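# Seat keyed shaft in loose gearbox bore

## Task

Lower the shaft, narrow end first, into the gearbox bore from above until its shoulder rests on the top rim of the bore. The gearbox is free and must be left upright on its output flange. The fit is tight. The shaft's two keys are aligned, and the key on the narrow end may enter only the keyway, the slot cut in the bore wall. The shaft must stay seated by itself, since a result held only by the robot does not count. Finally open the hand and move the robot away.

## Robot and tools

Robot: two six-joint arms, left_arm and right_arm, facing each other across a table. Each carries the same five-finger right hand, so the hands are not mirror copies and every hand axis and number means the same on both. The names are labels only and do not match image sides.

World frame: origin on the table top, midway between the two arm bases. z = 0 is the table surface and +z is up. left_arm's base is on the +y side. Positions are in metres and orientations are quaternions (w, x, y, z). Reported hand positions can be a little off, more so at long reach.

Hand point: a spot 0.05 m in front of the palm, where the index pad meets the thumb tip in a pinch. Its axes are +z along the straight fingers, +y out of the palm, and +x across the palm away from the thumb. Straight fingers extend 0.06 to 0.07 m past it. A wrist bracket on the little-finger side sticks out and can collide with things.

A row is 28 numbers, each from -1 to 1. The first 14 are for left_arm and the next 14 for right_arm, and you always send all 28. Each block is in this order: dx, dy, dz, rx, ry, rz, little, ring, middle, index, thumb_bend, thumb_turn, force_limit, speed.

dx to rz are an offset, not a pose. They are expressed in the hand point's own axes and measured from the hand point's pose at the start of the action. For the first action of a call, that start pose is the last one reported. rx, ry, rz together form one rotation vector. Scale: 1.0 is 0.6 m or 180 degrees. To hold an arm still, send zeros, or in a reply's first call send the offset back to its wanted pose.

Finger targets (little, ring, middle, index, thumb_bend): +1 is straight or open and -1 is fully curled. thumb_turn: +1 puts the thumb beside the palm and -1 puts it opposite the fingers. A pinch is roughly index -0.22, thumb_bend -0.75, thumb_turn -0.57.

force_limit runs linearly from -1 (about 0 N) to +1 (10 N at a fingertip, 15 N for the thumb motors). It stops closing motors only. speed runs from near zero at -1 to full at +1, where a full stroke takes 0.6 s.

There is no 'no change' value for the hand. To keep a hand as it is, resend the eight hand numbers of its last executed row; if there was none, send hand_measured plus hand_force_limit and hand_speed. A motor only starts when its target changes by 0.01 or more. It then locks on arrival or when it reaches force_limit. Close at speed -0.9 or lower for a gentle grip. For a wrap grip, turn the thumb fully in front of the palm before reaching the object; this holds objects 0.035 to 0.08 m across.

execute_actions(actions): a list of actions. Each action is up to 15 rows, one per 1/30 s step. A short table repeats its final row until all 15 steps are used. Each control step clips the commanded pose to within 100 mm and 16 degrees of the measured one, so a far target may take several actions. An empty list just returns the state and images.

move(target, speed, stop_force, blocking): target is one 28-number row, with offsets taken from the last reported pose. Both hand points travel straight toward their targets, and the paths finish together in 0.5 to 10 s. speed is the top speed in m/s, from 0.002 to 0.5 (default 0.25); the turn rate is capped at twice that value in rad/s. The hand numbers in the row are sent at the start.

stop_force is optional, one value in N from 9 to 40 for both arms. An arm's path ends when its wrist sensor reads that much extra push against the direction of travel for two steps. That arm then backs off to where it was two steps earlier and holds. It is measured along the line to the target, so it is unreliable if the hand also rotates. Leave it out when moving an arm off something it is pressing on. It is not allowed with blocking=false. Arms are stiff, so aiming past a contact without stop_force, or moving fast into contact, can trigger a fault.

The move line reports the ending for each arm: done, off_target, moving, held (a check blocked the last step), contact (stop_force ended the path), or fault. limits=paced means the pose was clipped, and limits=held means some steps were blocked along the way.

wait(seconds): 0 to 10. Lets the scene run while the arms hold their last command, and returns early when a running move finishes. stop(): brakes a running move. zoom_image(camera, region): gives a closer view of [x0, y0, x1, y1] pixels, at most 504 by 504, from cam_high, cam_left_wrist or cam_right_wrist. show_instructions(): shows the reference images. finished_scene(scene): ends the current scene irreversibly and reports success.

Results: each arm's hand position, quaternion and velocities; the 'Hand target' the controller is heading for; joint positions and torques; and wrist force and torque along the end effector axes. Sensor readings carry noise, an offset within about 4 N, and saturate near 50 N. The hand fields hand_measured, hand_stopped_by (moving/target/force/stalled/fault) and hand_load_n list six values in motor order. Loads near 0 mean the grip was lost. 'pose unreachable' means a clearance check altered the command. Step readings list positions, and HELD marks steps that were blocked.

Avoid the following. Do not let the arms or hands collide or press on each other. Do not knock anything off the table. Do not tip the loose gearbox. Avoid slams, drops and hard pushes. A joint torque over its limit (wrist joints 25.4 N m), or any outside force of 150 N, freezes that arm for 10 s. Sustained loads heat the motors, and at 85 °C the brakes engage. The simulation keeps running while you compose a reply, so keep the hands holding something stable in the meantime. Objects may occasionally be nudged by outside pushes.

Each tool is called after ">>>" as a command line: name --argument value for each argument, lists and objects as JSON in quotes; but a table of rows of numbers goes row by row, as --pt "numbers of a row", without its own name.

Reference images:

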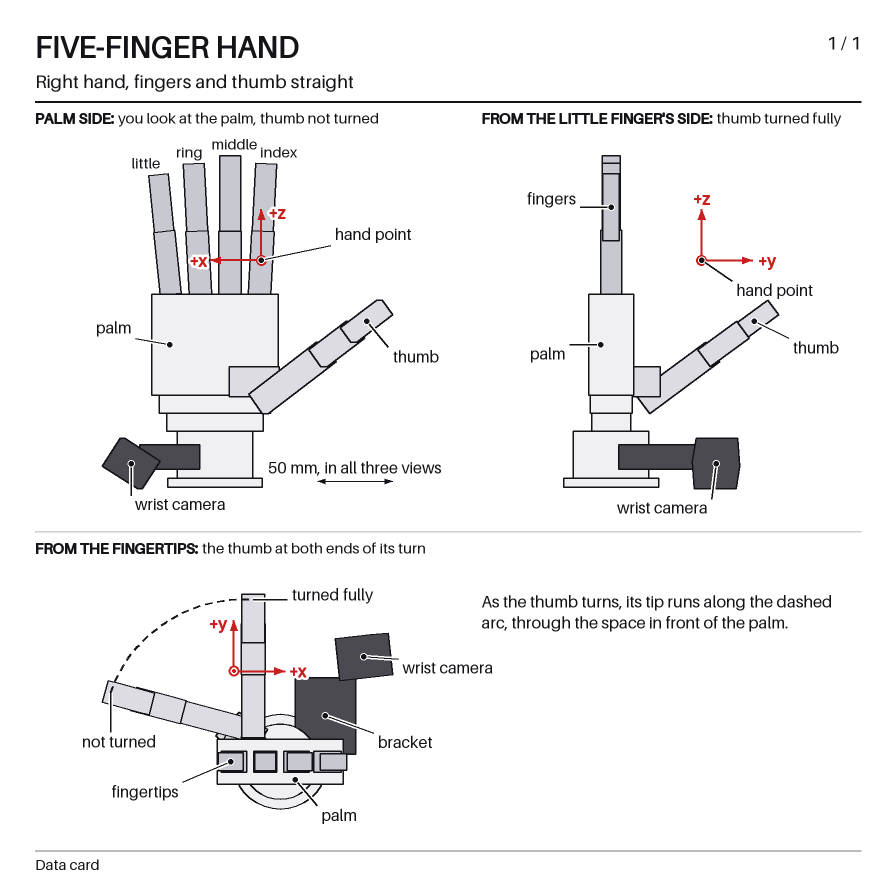

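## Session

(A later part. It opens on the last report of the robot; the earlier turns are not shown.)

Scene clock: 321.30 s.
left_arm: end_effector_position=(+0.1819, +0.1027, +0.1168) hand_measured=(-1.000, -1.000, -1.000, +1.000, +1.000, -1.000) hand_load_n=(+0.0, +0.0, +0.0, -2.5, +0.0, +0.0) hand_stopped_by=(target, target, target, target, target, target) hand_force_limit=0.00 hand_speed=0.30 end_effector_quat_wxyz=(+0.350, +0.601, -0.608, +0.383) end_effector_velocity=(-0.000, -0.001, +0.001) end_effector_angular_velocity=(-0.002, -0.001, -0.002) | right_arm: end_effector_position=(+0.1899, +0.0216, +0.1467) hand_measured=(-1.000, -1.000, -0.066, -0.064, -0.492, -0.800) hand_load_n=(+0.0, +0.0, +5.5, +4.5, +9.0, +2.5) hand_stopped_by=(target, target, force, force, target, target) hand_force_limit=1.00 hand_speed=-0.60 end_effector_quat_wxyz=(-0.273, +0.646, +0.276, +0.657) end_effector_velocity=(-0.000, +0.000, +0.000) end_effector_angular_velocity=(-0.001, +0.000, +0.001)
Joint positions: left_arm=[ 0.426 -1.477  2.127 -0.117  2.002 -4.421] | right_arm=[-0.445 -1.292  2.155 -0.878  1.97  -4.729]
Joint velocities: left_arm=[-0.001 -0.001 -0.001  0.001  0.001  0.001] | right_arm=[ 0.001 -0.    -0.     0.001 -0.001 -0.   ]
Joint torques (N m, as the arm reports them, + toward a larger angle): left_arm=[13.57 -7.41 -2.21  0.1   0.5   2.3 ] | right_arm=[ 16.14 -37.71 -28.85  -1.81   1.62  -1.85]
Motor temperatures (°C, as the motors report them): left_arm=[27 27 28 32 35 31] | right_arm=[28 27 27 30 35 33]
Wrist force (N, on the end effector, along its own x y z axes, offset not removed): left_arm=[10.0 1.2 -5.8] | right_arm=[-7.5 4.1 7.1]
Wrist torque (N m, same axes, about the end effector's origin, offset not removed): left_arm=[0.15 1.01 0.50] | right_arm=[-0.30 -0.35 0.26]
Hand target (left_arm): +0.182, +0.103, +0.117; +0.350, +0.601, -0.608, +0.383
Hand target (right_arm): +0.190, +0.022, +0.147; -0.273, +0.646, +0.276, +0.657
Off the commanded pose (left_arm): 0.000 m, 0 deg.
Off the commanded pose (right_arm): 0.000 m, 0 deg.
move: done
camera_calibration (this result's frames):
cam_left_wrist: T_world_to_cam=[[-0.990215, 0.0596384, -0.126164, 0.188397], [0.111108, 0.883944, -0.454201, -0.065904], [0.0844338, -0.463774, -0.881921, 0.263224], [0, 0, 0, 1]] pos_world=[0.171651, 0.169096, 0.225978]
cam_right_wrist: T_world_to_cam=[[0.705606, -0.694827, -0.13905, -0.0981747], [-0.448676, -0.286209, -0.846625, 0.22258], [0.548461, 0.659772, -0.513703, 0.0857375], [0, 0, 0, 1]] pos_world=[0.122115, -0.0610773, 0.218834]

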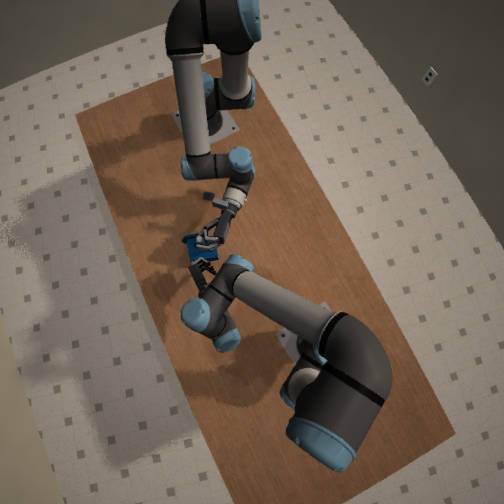

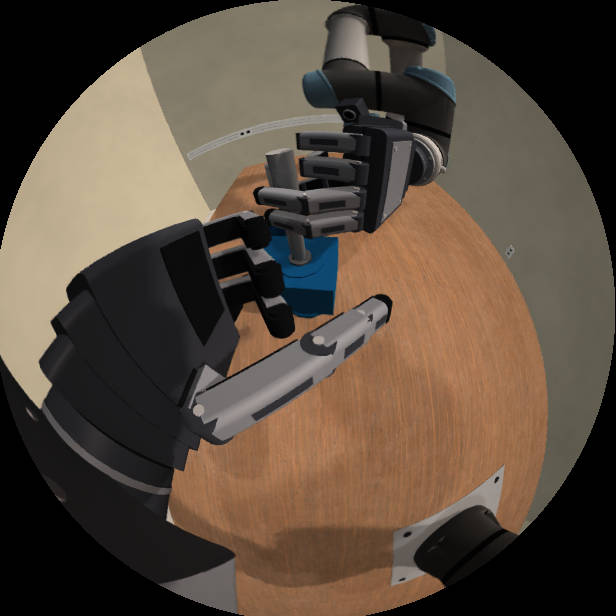

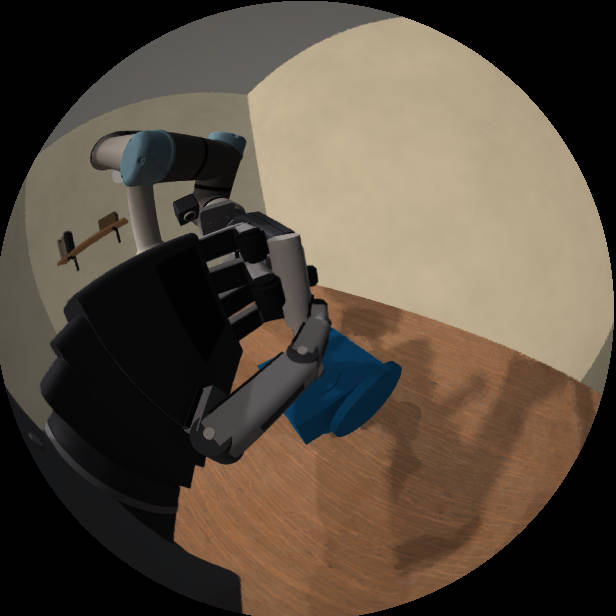

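>>> move --target '[0.0,0,-0.035,0,0,0,-1,-1,-1,1,1,-1,0,0.3,0,0,0,0,0,0,-1,-1,0.45,0.45,-0.5,-0.8,1,0]' --speed 0.02

>>> move --target '[-0.034,0,-0.002,0,0,0,-1,-1,-1,1,1,-1,0,0.3,0.15,0,0,0,0,0,-1,-1,0.45,0.45,-0.5,-0.8,1,0]' --speed 0.05

>>> move --target '[0,0,0,0,0,0,-1,-1,-1,1,1,-1,0,0.3,0,0.195,-0.02,0.244,0,0,-1,-1,-1,1,1,-1,1,0.3]' --speed 0.15

>>> move --target '[0,0,0,0,0,0,-1,-1,-1,1,1,-1,0,0.3,-0.18,0,0,0,0,0,-1,-1,-1,1,1,-1,1,0.3]' --speed 0.03 --stop_force 10

>>> zoom_image --camera "cam_high" --region '[150,200,250,300]'

Scene clock: 323.33 s.
left_arm: end_effector_position=(+0.1813, +0.1212, +0.1265) hand_measured=(-1.000, -1.000, -1.000, +1.000, +1.000, -1.000) hand_load_n=(+0.0, +0.0, +0.0, +0.0, +0.0, +0.0) hand_stopped_by=(target, target, target, target, target, target) hand_force_limit=0.00 hand_speed=0.30 end_effector_quat_wxyz=(+0.350, +0.601, -0.608, +0.383) end_effector_velocity=(+0.001, +0.001, +0.001) end_effector_angular_velocity=(-0.002, -0.002, +0.001) | right_arm: end_effector_position=(+0.1899, +0.0216, +0.1467) hand_measured=(-1.000, -1.000, +0.450, +0.450, -0.498, -0.800) hand_load_n=(+0.0, +0.0, +0.0, +0.0, +2.0, +0.0) hand_stopped_by=(target, target, target, target, target, target) hand_force_limit=1.00 hand_speed=0.00 end_effector_quat_wxyz=(-0.273, +0.645, +0.276, +0.657) end_effector_velocity=(-0.000, +0.000, +0.000) end_effector_angular_velocity=(+0.001, -0.000, +0.000)
Joint positions: left_arm=[ 0.456 -1.518  2.143 -0.084  2.028 -4.403] | right_arm=[-0.445 -1.292  2.155 -0.878  1.97  -4.729]
Joint velocities: left_arm=[ 0.002 -0.004 -0.     0.002  0.001  0.002] | right_arm=[ 0.001  0.    -0.    -0.001  0.001  0.   ]
Joint torques (N m, as the arm reports them, + toward a larger angle): left_arm=[ 11.92 -26.17  -8.5    1.87   2.18   2.14] | right_arm=[ -9.82 -15.97  -9.78  -3.24  -3.11   1.79]
Motor temperatures (°C, as the motors report them): left_arm=[27 27 28 32 35 31] | right_arm=[28 27 27 30 35 33]
Wrist force (N, on the end effector, along its own x y z axes, offset not removed): left_arm=[-2.8 2.0 1.5] | right_arm=[0.0 0.8 -2.1]
Wrist torque (N m, same axes, about the end effector's origin, offset not removed): left_arm=[0.16 0.31 -0.13] | right_arm=[-0.17 0.10 0.17]
Hand target (left_arm): +0.181, +0.121, +0.127; +0.350, +0.601, -0.608, +0.383
Hand target (right_arm): +0.190, +0.022, +0.147; -0.273, +0.646, +0.276, +0.657
Off the commanded pose (left_arm): 0.000 m, 0 deg.
Off the commanded pose (right_arm): 0.000 m, 0 deg.
move: done
camera_calibration (this result's frames):
cam_left_wrist: T_world_to_cam=[[-0.990208, 0.0596364, -0.126223, 0.187825], [0.111131, 0.883958, -0.454168, -0.0778246], [0.0844912, -0.463748, -0.881929, 0.280384], [0, 0, 0, 1]] pos_world=[0.170945, 0.18762, 0.235641]
cam_right_wrist: T_world_to_cam=[[0.70569, -0.694737, -0.139073, -0.0981119], [-0.448625, -0.286215, -0.84665, 0.222587], [0.548395, 0.659864, -0.513655, 0.0857525], [0, 0, 0, 1]] pos_world=[0.122068, -0.0610393, 0.218856]

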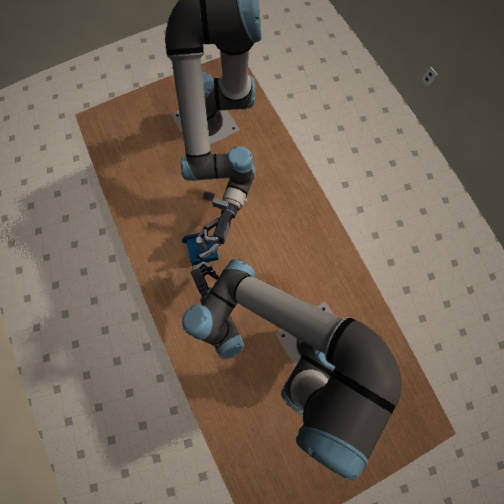

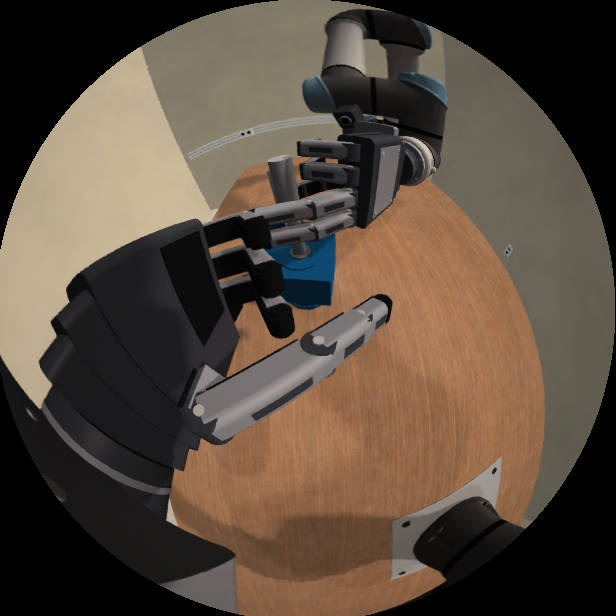

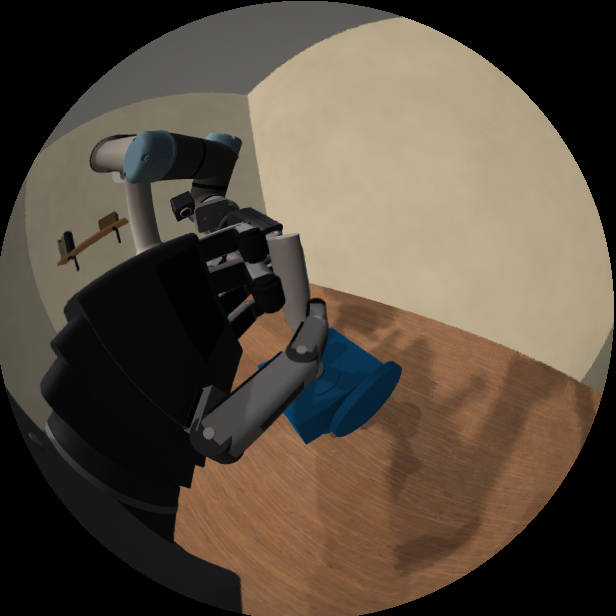

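Scene clock: 325.50 s.
left_arm: end_effector_position=(+0.1819, +0.1317, +0.1090) hand_measured=(-1.000, -1.000, -1.000, +1.000, +1.000, -1.000) hand_load_n=(+0.0, +0.0, +0.0, +0.0, +0.0, +0.0) hand_stopped_by=(target, target, target, target, target, target) hand_force_limit=0.00 hand_speed=0.30 end_effector_quat_wxyz=(+0.350, +0.601, -0.608, +0.383) end_effector_velocity=(-0.000, +0.001, -0.001) end_effector_angular_velocity=(+0.002, +0.001, +0.001) | right_arm: end_effector_position=(+0.1882, +0.0213, +0.2367) hand_measured=(-1.000, -1.000, +0.450, +0.450, -0.500, -0.800) hand_load_n=(+0.0, +0.0, +0.0, +0.0, +0.0, +0.0) hand_stopped_by=(target, target, target, target, target, target) hand_force_limit=1.00 hand_speed=0.00 end_effector_quat_wxyz=(-0.273, +0.645, +0.276, +0.657) end_effector_velocity=(+0.000, +0.000, +0.001) end_effector_angular_velocity=(+0.001, +0.001, -0.000)
Joint positions: left_arm=[ 0.478 -1.499  2.179 -0.134  2.046 -4.391] | right_arm=[-0.441 -1.457  2.058 -0.616  1.974 -4.729]
Joint velocities: left_arm=[ 0.001  0.001  0.001 -0.    -0.    -0.   ] | right_arm=[-0.    -0.002 -0.002  0.003  0.     0.001]
Joint torques (N m, as the arm reports them, + toward a larger angle): left_arm=[ 12.12 -13.23  -7.33  -1.94   2.22   2.18] | right_arm=[ 12.94 -28.88 -30.7   -0.35   2.45   1.72]
Motor temperatures (°C, as the motors report them): left_arm=[27 27 28 32 35 31] | right_arm=[28 27 27 30 35 33]
Wrist force (N, on the end effector, along its own x y z axes, offset not removed): left_arm=[-1.9 -0.9 -1.4] | right_arm=[-1.8 -1.2 1.5]
Wrist torque (N m, same axes, about the end effector's origin, offset not removed): left_arm=[-0.03 0.23 -0.07] | right_arm=[-0.46 0.30 0.10]
Hand target (left_arm): +0.182, +0.132, +0.109; +0.350, +0.601, -0.608, +0.383
Hand target (right_arm): +0.188, +0.021, +0.237; -0.273, +0.645, +0.276, +0.657
Off the commanded pose (left_arm): 0.000 m, 0 deg.
Off the commanded pose (right_arm): 0.000 m, 0 deg.
move: done
camera_calibration (this result's frames):
cam_left_wrist: T_world_to_cam=[[-0.990202, 0.0596395, -0.126265, 0.185618], [0.11115, 0.88397, -0.454139, -0.0951446], [0.0845299, -0.463724, -0.881938, 0.269778], [0, 0, 0, 1]] pos_world=[0.17157, 0.198137, 0.218156]
cam_right_wrist: T_world_to_cam=[[0.705699, -0.694742, -0.139005, -0.0846451], [-0.448572, -0.286244, -0.846668, 0.297911], [0.548427, 0.659847, -0.513644, 0.133056], [0, 0, 0, 1]] pos_world=[0.120397, -0.0613279, 0.30881]

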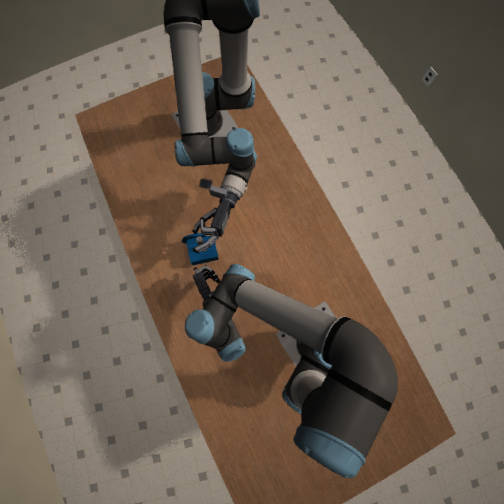

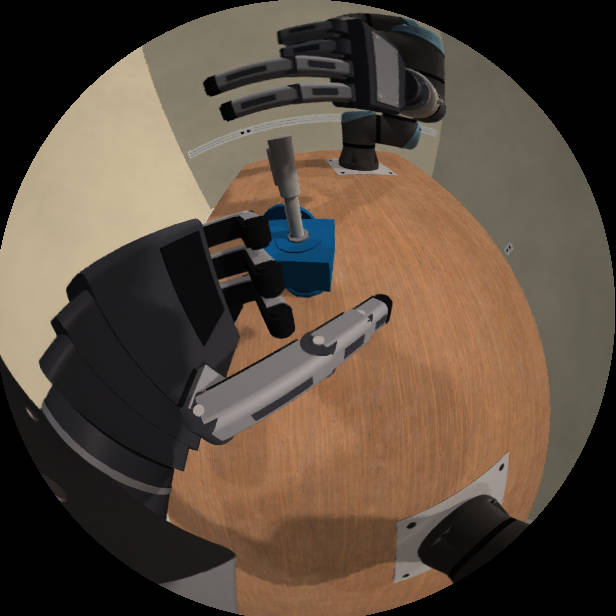

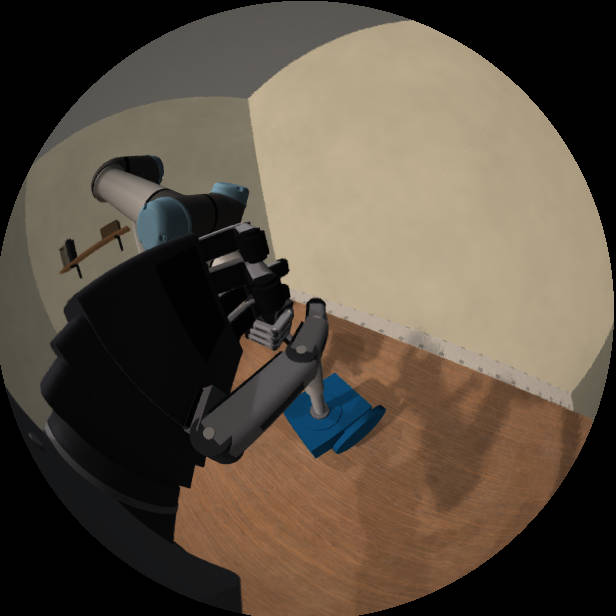

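Scene clock: 328.47 s.
left_arm: end_effector_position=(+0.1819, +0.1317, +0.1090) hand_measured=(-1.000, -1.000, -1.000, +1.000, +1.000, -1.000) hand_load_n=(+0.0, +0.0, +0.0, +0.0, +0.0, +0.0) hand_stopped_by=(target, target, target, target, target, target) hand_force_limit=0.00 hand_speed=0.30 end_effector_quat_wxyz=(+0.350, +0.601, -0.608, +0.383) end_effector_velocity=(+0.000, -0.000, -0.000) end_effector_angular_velocity=(+0.000, -0.000, +0.000) | right_arm: end_effector_position=(+0.2635, -0.0692, +0.2379) hand_measured=(-1.000, -1.000, -1.000, +1.000, +1.000, -1.000) hand_load_n=(+0.0, +0.0, +0.0, +0.0, +0.0, +0.0) hand_stopped_by=(target, target, target, target, target, target) hand_force_limit=1.00 hand_speed=0.30 end_effector_quat_wxyz=(-0.495, +0.497, +0.502, +0.506) end_effector_velocity=(+0.001, -0.000, -0.000) end_effector_angular_velocity=(+0.000, +0.000, +0.007)
Joint positions: left_arm=[ 0.478 -1.499  2.179 -0.134  2.046 -4.391] | right_arm=[-1.414 -1.684  2.274 -0.601  0.235 -4.717]
Joint velocities: left_arm=[ 0.     0.001 -0.001 -0.    -0.    -0.   ] | right_arm=[-0.004  0.004 -0.003 -0.002 -0.011  0.001]
Joint torques (N m, as the arm reports them, + toward a larger angle): left_arm=[  4.92 -25.38 -23.26   1.95  -0.58   0.96] | right_arm=[-14.05  -3.05 -29.53  -1.81  -2.53   1.75]
Motor temperatures (°C, as the motors report them): left_arm=[27 27 28 32 35 31] | right_arm=[28 27 27 30 35 33]
Wrist force (N, on the end effector, along its own x y z axes, offset not removed): left_arm=[-6.1 -1.0 0.6] | right_arm=[-0.2 0.8 0.1]
Wrist torque (N m, same axes, about the end effector's origin, offset not removed): left_arm=[-0.02 0.88 -0.24] | right_arm=[0.02 0.21 0.23]
Hand target (left_arm): +0.182, +0.132, +0.109; +0.350, +0.601, -0.608, +0.383
Hand target (right_arm): +0.264, -0.069, +0.238; +0.495, -0.497, -0.502, -0.506
Off the commanded pose (left_arm): 0.000 m, 0 deg.
Off the commanded pose (right_arm): 0.000 m, 0 deg.
move: done
camera_calibration (this result's frames):
cam_left_wrist: T_world_to_cam=[[-0.990204, 0.059642, -0.126252, 0.185612], [0.111145, 0.883978, -0.454125, -0.0951574], [0.0845188, -0.463709, -0.881947, 0.269775], [0, 0, 0, 1]] pos_world=[0.171569, 0.198144, 0.218148]
cam_right_wrist: T_world_to_cam=[[0.990997, -0.0132117, -0.133232, -0.229903], [-0.120154, -0.526745, -0.841488, 0.202461], [-0.0590618, 0.849921, -0.52359, 0.32769], [0, 0, 0, 1]] pos_world=[0.271514, -0.174902, 0.311313]

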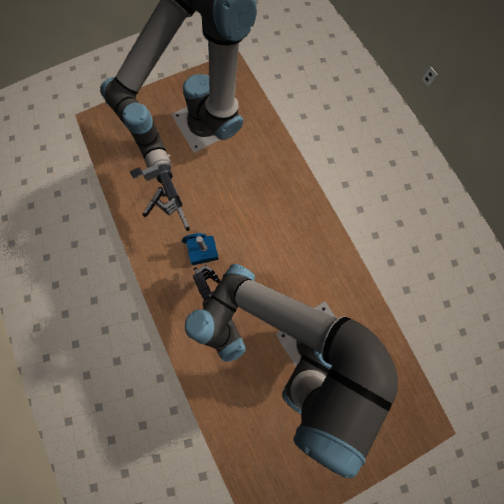

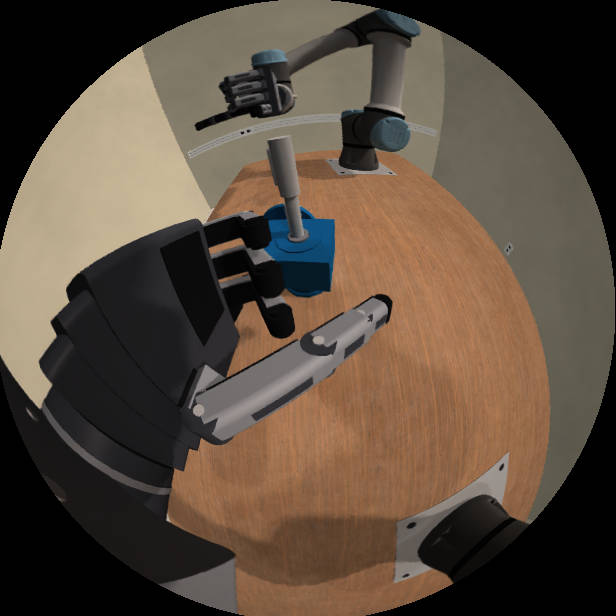

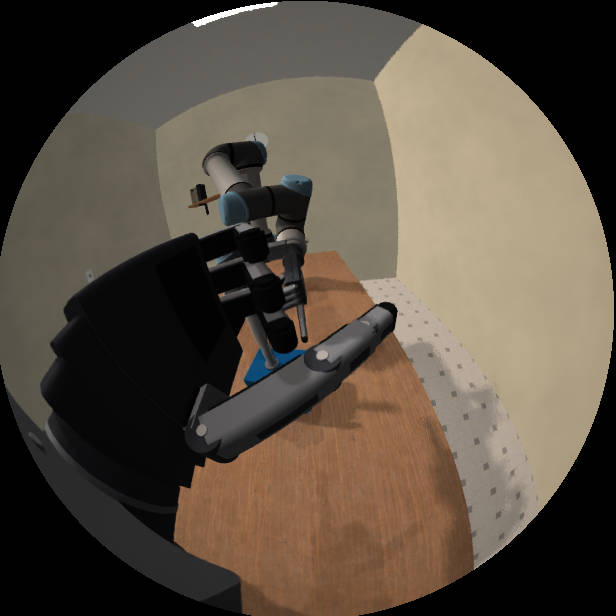

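Scene clock: 332.40 s.
left_arm: end_effector_position=(+0.1819, +0.1317, +0.1090) hand_measured=(-1.000, -1.000, -1.000, +1.000, +1.000, -1.000) hand_load_n=(+0.0, +0.0, +0.0, +0.0, +0.0, +0.0) hand_stopped_by=(target, target, target, target, target, target) hand_force_limit=0.00 hand_speed=0.30 end_effector_quat_wxyz=(+0.350, +0.601, -0.608, +0.383) end_effector_velocity=(-0.000, +0.000, -0.001) end_effector_angular_velocity=(+0.002, -0.000, -0.000) | right_arm: end_effector_position=(+0.2656, -0.0688, +0.1300) hand_measured=(-1.000, -1.000, -1.000, +1.000, +1.000, -1.000) hand_load_n=(+0.0, +0.0, +0.0, +0.0, +0.0, +0.0) hand_stopped_by=(target, target, target, target, target, target) hand_force_limit=1.00 hand_speed=0.30 end_effector_quat_wxyz=(-0.495, +0.497, +0.502, +0.506) end_effector_velocity=(+0.000, +0.000, -0.001) end_effector_angular_velocity=(+0.001, -0.000, +0.001)
Joint positions: left_arm=[ 0.478 -1.499  2.179 -0.134  2.046 -4.391] | right_arm=[-1.414 -1.43   2.404 -0.986  0.235 -4.717]
Joint velocities: left_arm=[-0.     0.002  0.001 -0.001 -0.     0.001] | right_arm=[ 0.001  0.003  0.002 -0.01   0.     0.005]
Joint torques (N m, as the arm reports them, + toward a larger angle): left_arm=[  5.14 -25.83 -23.9    1.83  -0.58   0.89] | right_arm=[-12.16  -6.93  -2.75  -1.77  -2.09   1.61]
Motor temperatures (°C, as the motors report them): left_arm=[27 27 28 32 35 31] | right_arm=[28 27 27 30 35 33]
Wrist force (N, on the end effector, along its own x y z axes, offset not removed): left_arm=[-1.9 1.1 1.3] | right_arm=[-2.0 -1.0 1.0]
Wrist torque (N m, same axes, about the end effector's origin, offset not removed): left_arm=[0.09 0.38 -0.02] | right_arm=[-0.36 0.39 -0.01]
Hand target (left_arm): +0.182, +0.132, +0.109; +0.350, +0.601, -0.608, +0.383
Hand target (right_arm): +0.266, -0.069, +0.130; +0.495, -0.497, -0.502, -0.506
Off the commanded pose (left_arm): 0.000 m, 0 deg.
Off the commanded pose (right_arm): 0.000 m, 0 deg.
move: done
camera_calibration (this result's frames):
cam_left_wrist: T_world_to_cam=[[-0.990204, 0.0596421, -0.126252, 0.185612], [0.111145, 0.883978, -0.454125, -0.0951574], [0.0845188, -0.463709, -0.881947, 0.269775], [0, 0, 0, 1]] pos_world=[0.171569, 0.198144, 0.218148]
cam_right_wrist: T_world_to_cam=[[0.990998, -0.0132433, -0.13322, -0.246308], [-0.120153, -0.526858, -0.841418, 0.11199], [-0.0590449, 0.84985, -0.523707, 0.271016], [0, 0, 0, 1]] pos_world=[0.273549, -0.174582, 0.20335]

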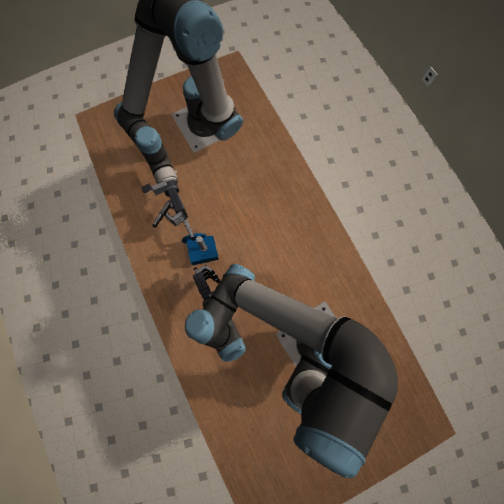

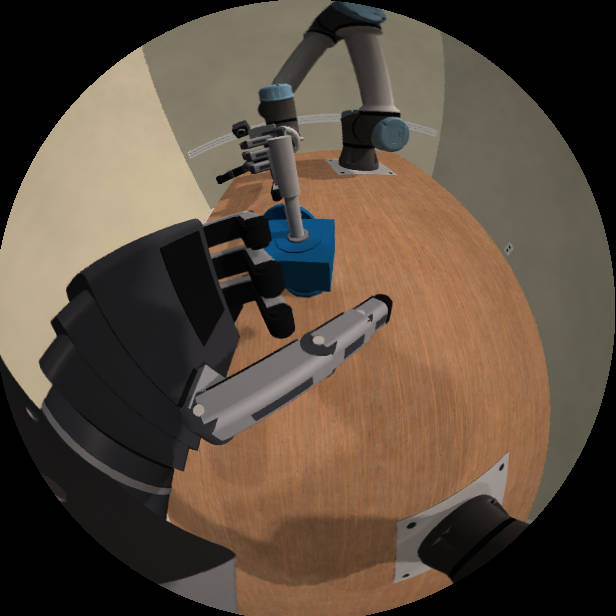

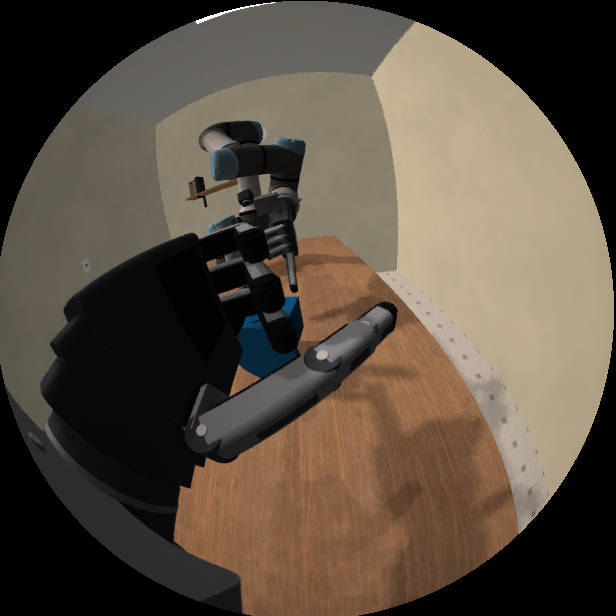

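Region (150, 200, 250, 300) of cam_high's 504x504 image, scaled by 5.040, with more detail than that image has.

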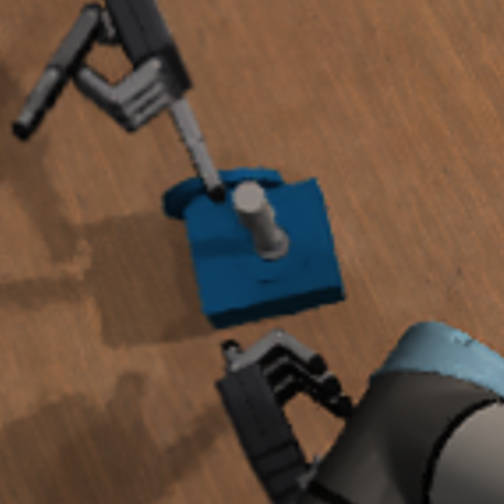

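>>> move --target '[0.007,0.014,0.014,0,0,0,-1,-1,-1,1,1,-1,0,0.3,-0.012,0,0.03,0,0,0,-1,-1,-1,1,1,-1,1,0.3]' --speed 0.01 --stop_force 9

>>> zoom_image --camera "cam_high" --region '[170,220,230,280]'

>>> zoom_image --camera "cam_left_wrist" --region '[250,170,330,250]'

Scene clock: 334.80 s.
left_arm: end_effector_position=(+0.1737, +0.1223, +0.1084) hand_measured=(-1.000, -1.000, -1.000, +1.000, +1.000, -1.000) hand_load_n=(+0.0, +0.0, +0.0, +0.0, +0.0, +0.0) hand_stopped_by=(target, target, target, target, target, target) hand_force_limit=0.00 hand_speed=0.30 end_effector_quat_wxyz=(+0.350, +0.601, -0.608, +0.383) end_effector_velocity=(-0.001, +0.000, -0.001) end_effector_angular_velocity=(+0.004, +0.002, +0.001) | right_arm: end_effector_position=(+0.2658, -0.0509, +0.1228) hand_measured=(-1.000, -1.000, -1.000, +1.000, +1.000, -1.000) hand_load_n=(+0.0, +0.0, +0.0, +0.0, +0.0, +0.0) hand_stopped_by=(target, target, target, target, target, target) hand_force_limit=1.00 hand_speed=0.30 end_effector_quat_wxyz=(-0.495, +0.497, +0.502, +0.506) end_effector_velocity=(-0.000, +0.001, -0.001) end_effector_angular_velocity=(-0.000, +0.000, +0.000)
Joint positions: left_arm=[ 0.435 -1.506  2.187 -0.146  2.01  -4.415] | right_arm=[-1.354 -1.385  2.377 -1.001  0.295 -4.72 ]
Joint velocities: left_arm=[-0.003  0.     0.002  0.    -0.003 -0.002] | right_arm=[ 0.004  0.003 -0.002 -0.001  0.004 -0.   ]
Joint torques (N m, as the arm reports them, + toward a larger angle): left_arm=[-11.36 -25.39  -7.37  -2.02  -1.65  -1.47] | right_arm=[ 12.05  -9.26 -24.    -2.     2.47  -1.54]
Motor temperatures (°C, as the motors report them): left_arm=[27 27 28 32 35 31] | right_arm=[28 27 27 30 35 33]
Wrist force (N, on the end effector, along its own x y z axes, offset not removed): left_arm=[-5.6 -0.2 3.0] | right_arm=[0.7 0.0 3.2]
Wrist torque (N m, same axes, about the end effector's origin, offset not removed): left_arm=[-0.14 0.83 -0.18] | right_arm=[-0.27 -0.09 0.26]
Hand target (left_arm): +0.174, +0.122, +0.108; +0.350, +0.601, -0.608, +0.383
Hand target (right_arm): +0.266, -0.051, +0.123; +0.495, -0.497, -0.502, -0.506
Off the commanded pose (left_arm): 0.000 m, 0 deg.
Off the commanded pose (right_arm): 0.000 m, 0 deg.
move: done
camera_calibration (this result's frames):
cam_left_wrist: T_world_to_cam=[[-0.990214, 0.0596498, -0.126167, 0.177973], [0.111118, 0.883954, -0.454179, -0.0861087], [0.0844343, -0.463754, -0.881932, 0.26563], [0, 0, 0, 1]] pos_world=[0.163371, 0.188687, 0.217613]
cam_right_wrist: T_world_to_cam=[[0.991, -0.0132378, -0.133205, -0.247271], [-0.120133, -0.526916, -0.841384, 0.115453], [-0.0590497, 0.849814, -0.523764, 0.252061], [0, 0, 0, 1]] pos_world=[0.273799, -0.156644, 0.196223]

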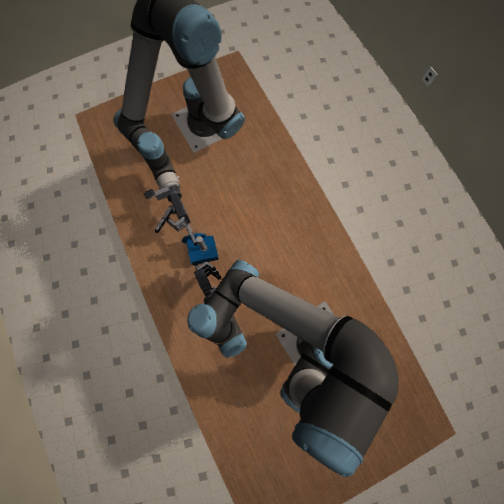

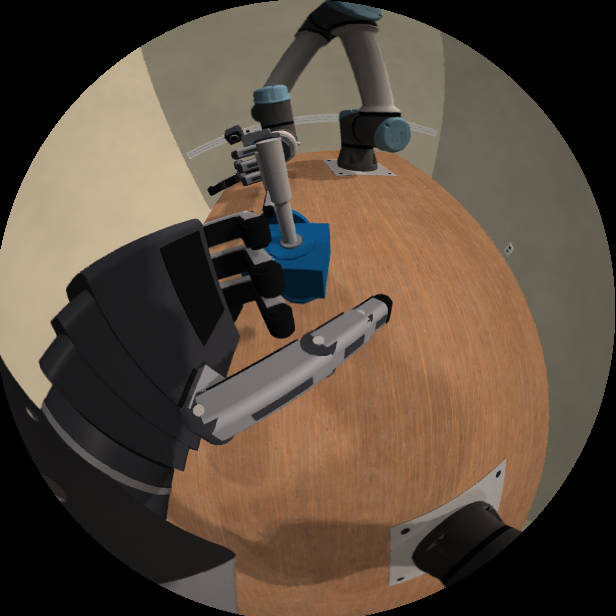

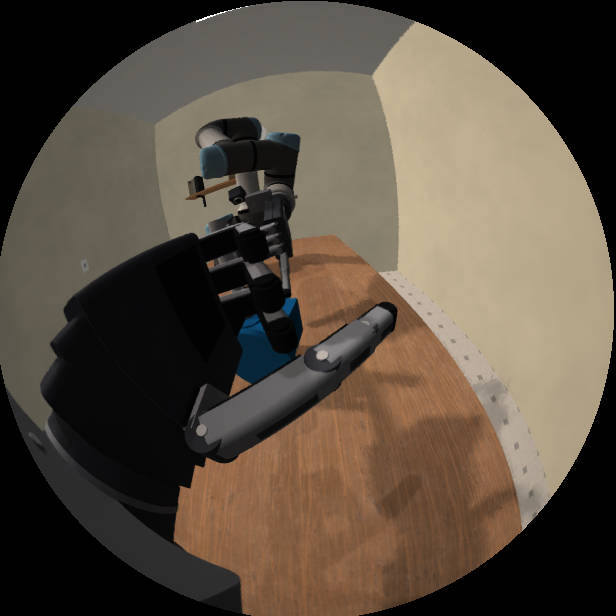

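Region (170, 220, 230, 280) of cam_high's 504x504 image, scaled by 8.400, with more detail than that image has.

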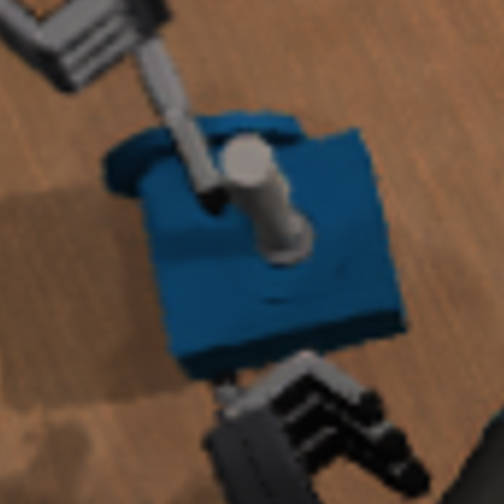

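Region (250, 170, 330, 250) of cam_left_wrist's 616x616 image, scaled by 6.300, with more detail than that image has.

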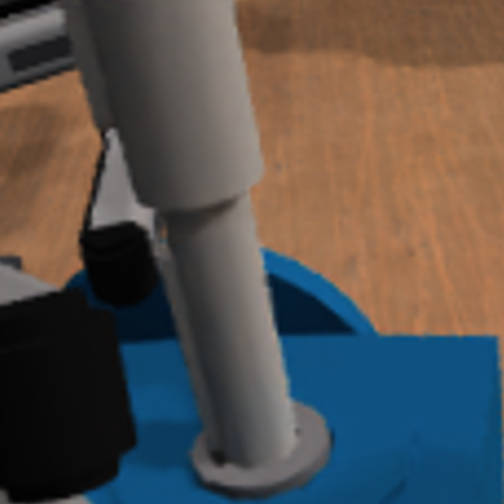

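>>> move --target '[0.003,0,0.006,0,0,0,-1,-1,-1,1,1,-1,0,0.3,-0.006,-0.008,0,0,0,0,-1,-1,-1,1,1,-1,1,0.3]' --speed 0.006

>>> move --target '[0,0,0,0,0,0,-1,-1,-1,1,1,-1,0,0.3,0,0,0.025,0,0,0,-1,-1,-1,1,1,-1,1,0.3]' --speed 0.003 --stop_force 20

>>> zoom_image --camera "cam_high" --region '[170,220,230,280]'

>>> zoom_image --camera "cam_left_wrist" --region '[250,175,330,255]'

Scene clock: 336.27 s.
left_arm: end_effector_position=(+0.1737, +0.1183, +0.1084) hand_measured=(-1.000, -1.000, -1.000, +1.000, +1.000, -1.000) hand_load_n=(+0.0, +0.0, +0.0, +0.0, +0.0, +0.0) hand_stopped_by=(target, target, target, target, target, target) hand_force_limit=0.00 hand_speed=0.30 end_effector_quat_wxyz=(+0.350, +0.601, -0.608, +0.383) end_effector_velocity=(+0.000, -0.001, +0.000) end_effector_angular_velocity=(-0.001, +0.001, +0.002) | right_arm: end_effector_position=(+0.2611, -0.0509, +0.1192) hand_measured=(-1.000, -1.000, -1.000, +1.000, +1.000, -1.000) hand_load_n=(+0.0, +0.0, +0.0, +0.0, +0.0, +0.0) hand_stopped_by=(target, target, target, target, target, target) hand_force_limit=1.00 hand_speed=0.30 end_effector_quat_wxyz=(-0.495, +0.497, +0.502, +0.506) end_effector_velocity=(-0.001, -0.000, -0.001) end_effector_angular_velocity=(-0.000, +0.000, +0.000)
Joint positions: left_arm=[ 0.428 -1.5    2.181 -0.147  2.004 -4.419] | right_arm=[-1.349 -1.381  2.39  -1.017  0.299 -4.72 ]
Joint velocities: left_arm=[-0.001  0.001 -0.001 -0.002 -0.001 -0.003] | right_arm=[ 0.     0.001  0.002 -0.002  0.    -0.   ]
Joint torques (N m, as the arm reports them, + toward a larger angle): left_arm=[ -9.86 -13.7  -26.09  -2.05  -1.53  -1.53] | right_arm=[12.83 -9.85 -1.87 -2.01  2.52 -0.56]
Motor temperatures (°C, as the motors report them): left_arm=[27 27 28 32 35 31] | right_arm=[28 27 27 30 35 33]
Wrist force (N, on the end effector, along its own x y z axes, offset not removed): left_arm=[-7.6 3.4 1.9] | right_arm=[-3.7 2.7 0.2]
Wrist torque (N m, same axes, about the end effector's origin, offset not removed): left_arm=[0.62 1.11 -0.41] | right_arm=[0.32 0.78 0.16]
Hand target (left_arm): +0.174, +0.118, +0.108; +0.350, +0.601, -0.608, +0.383
Hand target (right_arm): +0.261, -0.051, +0.119; +0.495, -0.497, -0.502, -0.506
Off the commanded pose (left_arm): 0.000 m, 0 deg.
Off the commanded pose (right_arm): 0.000 m, 0 deg.
move: done
camera_calibration (this result's frames):
cam_left_wrist: T_world_to_cam=[[-0.990216, 0.0596509, -0.126153, 0.178259], [0.111113, 0.88395, -0.454188, -0.082623], [0.0844204, -0.463761, -0.881929, 0.263719], [0, 0, 0, 1]] pos_world=[0.163433, 0.184704, 0.217543]
cam_right_wrist: T_world_to_cam=[[0.991008, -0.013238, -0.133147, -0.243125], [-0.120083, -0.526938, -0.841378, 0.111828], [-0.0590223, 0.849801, -0.523789, 0.249829], [0, 0, 0, 1]] pos_world=[0.269113, -0.156597, 0.192576]

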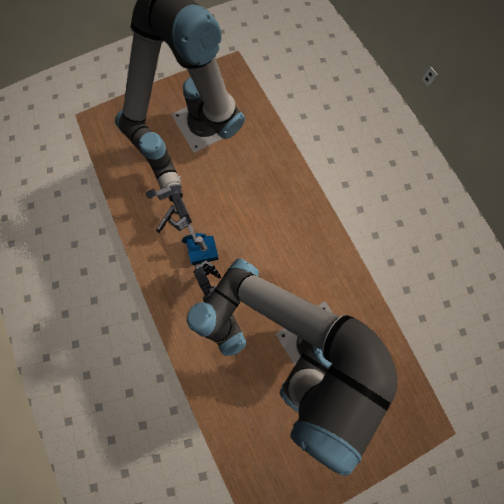

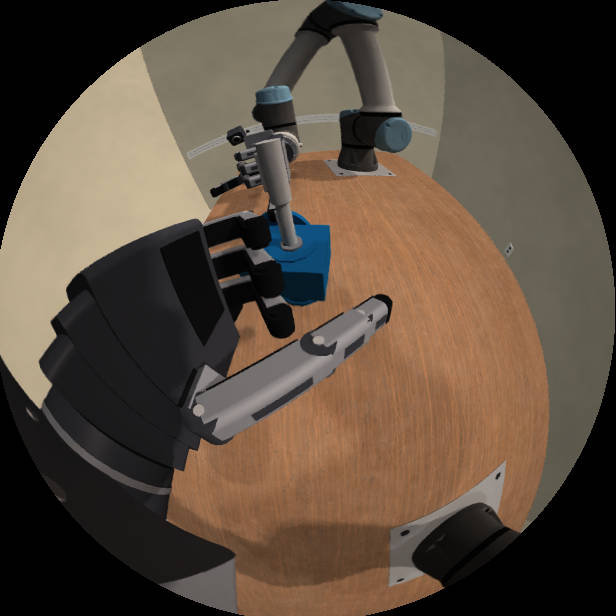

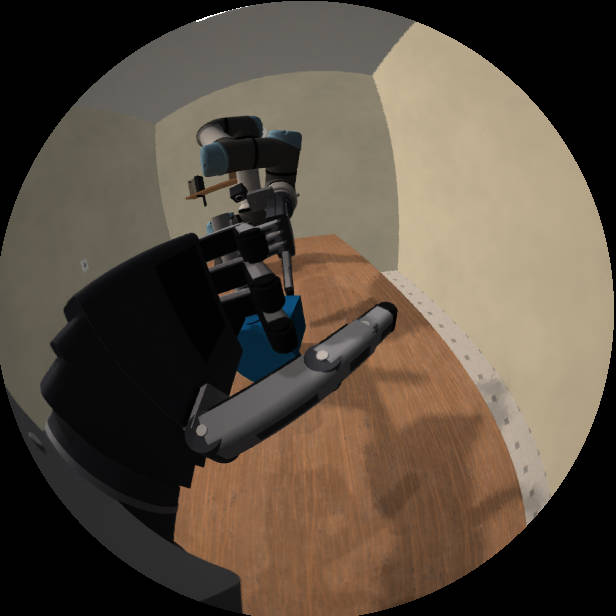

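Scene clock: 341.50 s.
left_arm: end_effector_position=(+0.1737, +0.1183, +0.1084) hand_measured=(-1.000, -1.000, -1.000, +1.000, +1.000, -1.000) hand_load_n=(+0.0, +0.0, +0.0, +0.0, +0.0, +0.0) hand_stopped_by=(target, target, target, target, target, target) hand_force_limit=0.00 hand_speed=0.30 end_effector_quat_wxyz=(+0.350, +0.601, -0.608, +0.383) end_effector_velocity=(-0.000, +0.000, +0.000) end_effector_angular_velocity=(+0.000, +0.003, +0.002) | right_arm: end_effector_position=(+0.2612, -0.0359, +0.1192) hand_measured=(-1.000, -1.000, -1.000, +1.000, +1.000, -1.000) hand_load_n=(+0.0, +0.0, +0.0, +0.0, +0.0, +0.0) hand_stopped_by=(target, target, target, target, target, target) hand_force_limit=1.00 hand_speed=0.30 end_effector_quat_wxyz=(-0.495, +0.497, +0.502, +0.506) end_effector_velocity=(+0.000, +0.000, +0.000) end_effector_angular_velocity=(+0.000, -0.001, -0.001)
Joint positions: left_arm=[ 0.428 -1.5    2.181 -0.147  2.004 -4.419] | right_arm=[-1.301 -1.361  2.361 -1.007  0.347 -4.722]
Joint velocities: left_arm=[-0.    -0.     0.001  0.    -0.001 -0.003] | right_arm=[ 0.001  0.    -0.001 -0.     0.002 -0.   ]
Joint torques (N m, as the arm reports them, + toward a larger angle): left_arm=[ 12.3  -25.7   -7.43  -0.21   2.15   2.06] | right_arm=[ 12.64 -10.18 -23.36   0.67   2.49  -1.57]
Motor temperatures (°C, as the motors report them): left_arm=[27 27 28 32 35 31] | right_arm=[28 27 27 30 35 33]
Wrist force (N, on the end effector, along its own x y z axes, offset not removed): left_arm=[-0.8 1.6 1.9] | right_arm=[-1.0 -0.8 2.3]
Wrist torque (N m, same axes, about the end effector's origin, offset not removed): left_arm=[0.17 -0.02 -0.06] | right_arm=[-0.10 0.37 0.12]
Hand target (left_arm): +0.174, +0.118, +0.108; +0.350, +0.601, -0.608, +0.383
Hand target (right_arm): +0.261, -0.036, +0.119; +0.495, -0.497, -0.502, -0.506
Off the commanded pose (left_arm): 0.000 m, 0 deg.
Off the commanded pose (right_arm): 0.000 m, 0 deg.
move: done
camera_calibration (this result's frames):
cam_left_wrist: T_world_to_cam=[[-0.990215, 0.0596504, -0.126156, 0.17826], [0.111114, 0.883948, -0.454191, -0.0826219], [0.0844227, -0.463765, -0.881927, 0.263719], [0, 0, 0, 1]] pos_world=[0.163433, 0.184704, 0.217543]
cam_right_wrist: T_world_to_cam=[[0.99101, -0.0132405, -0.13313, -0.243023], [-0.120067, -0.526978, -0.841355, 0.119747], [-0.0590169, 0.849776, -0.52383, 0.237127], [0, 0, 0, 1]] pos_world=[0.269211, -0.141618, 0.19261]

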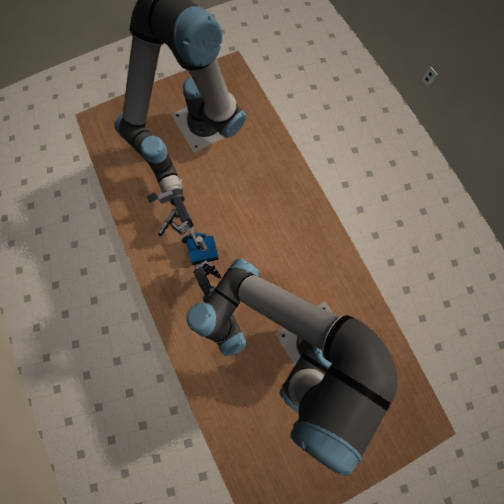

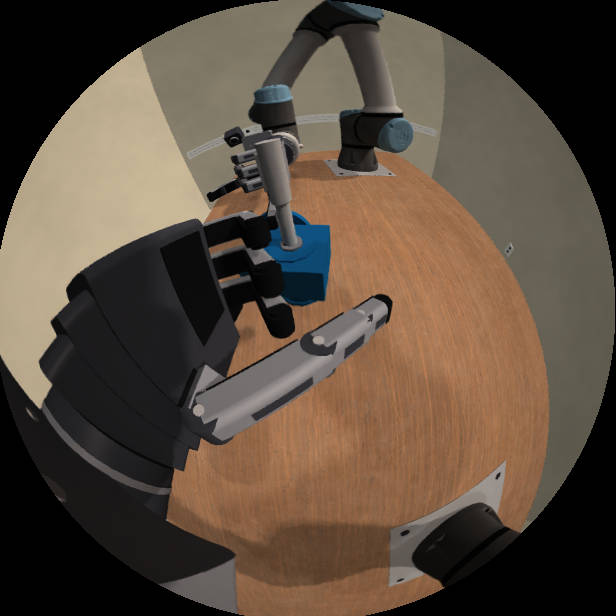

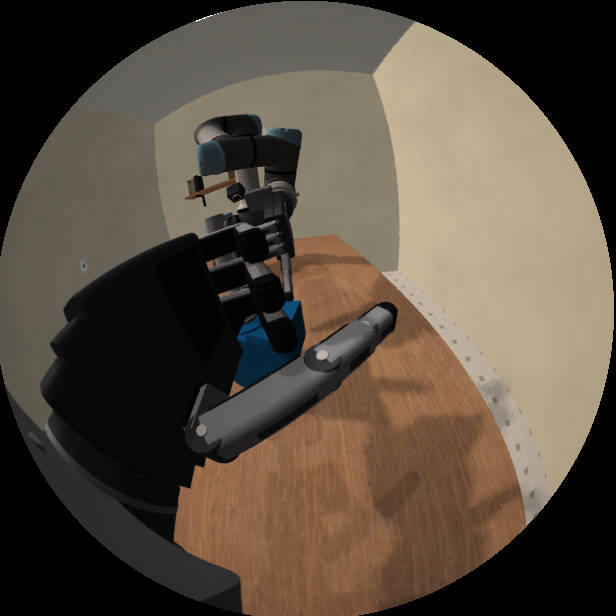

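Region (170, 220, 230, 280) of cam_high's 504x504 image, scaled by 8.400, with more detail than that image has.

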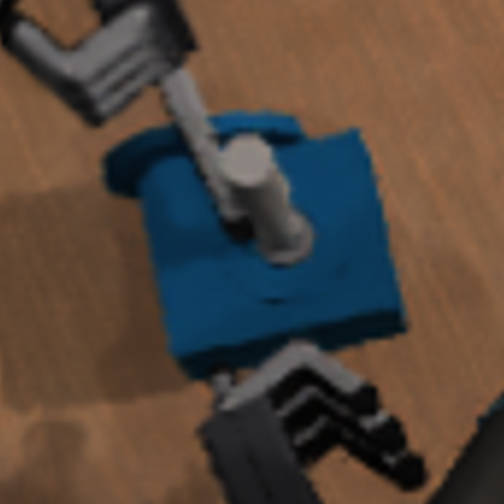

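Region (250, 175, 330, 255) of cam_left_wrist's 616x616 image, scaled by 6.300, with more detail than that image has.

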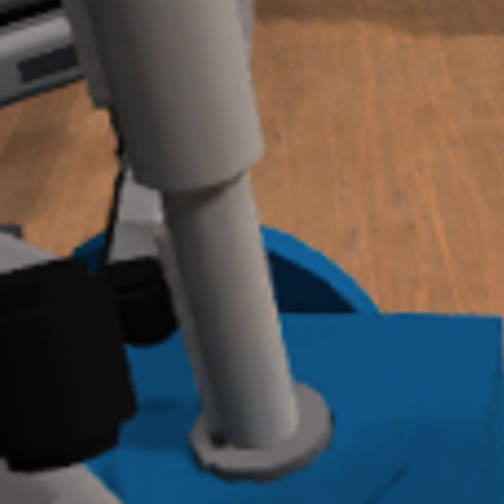

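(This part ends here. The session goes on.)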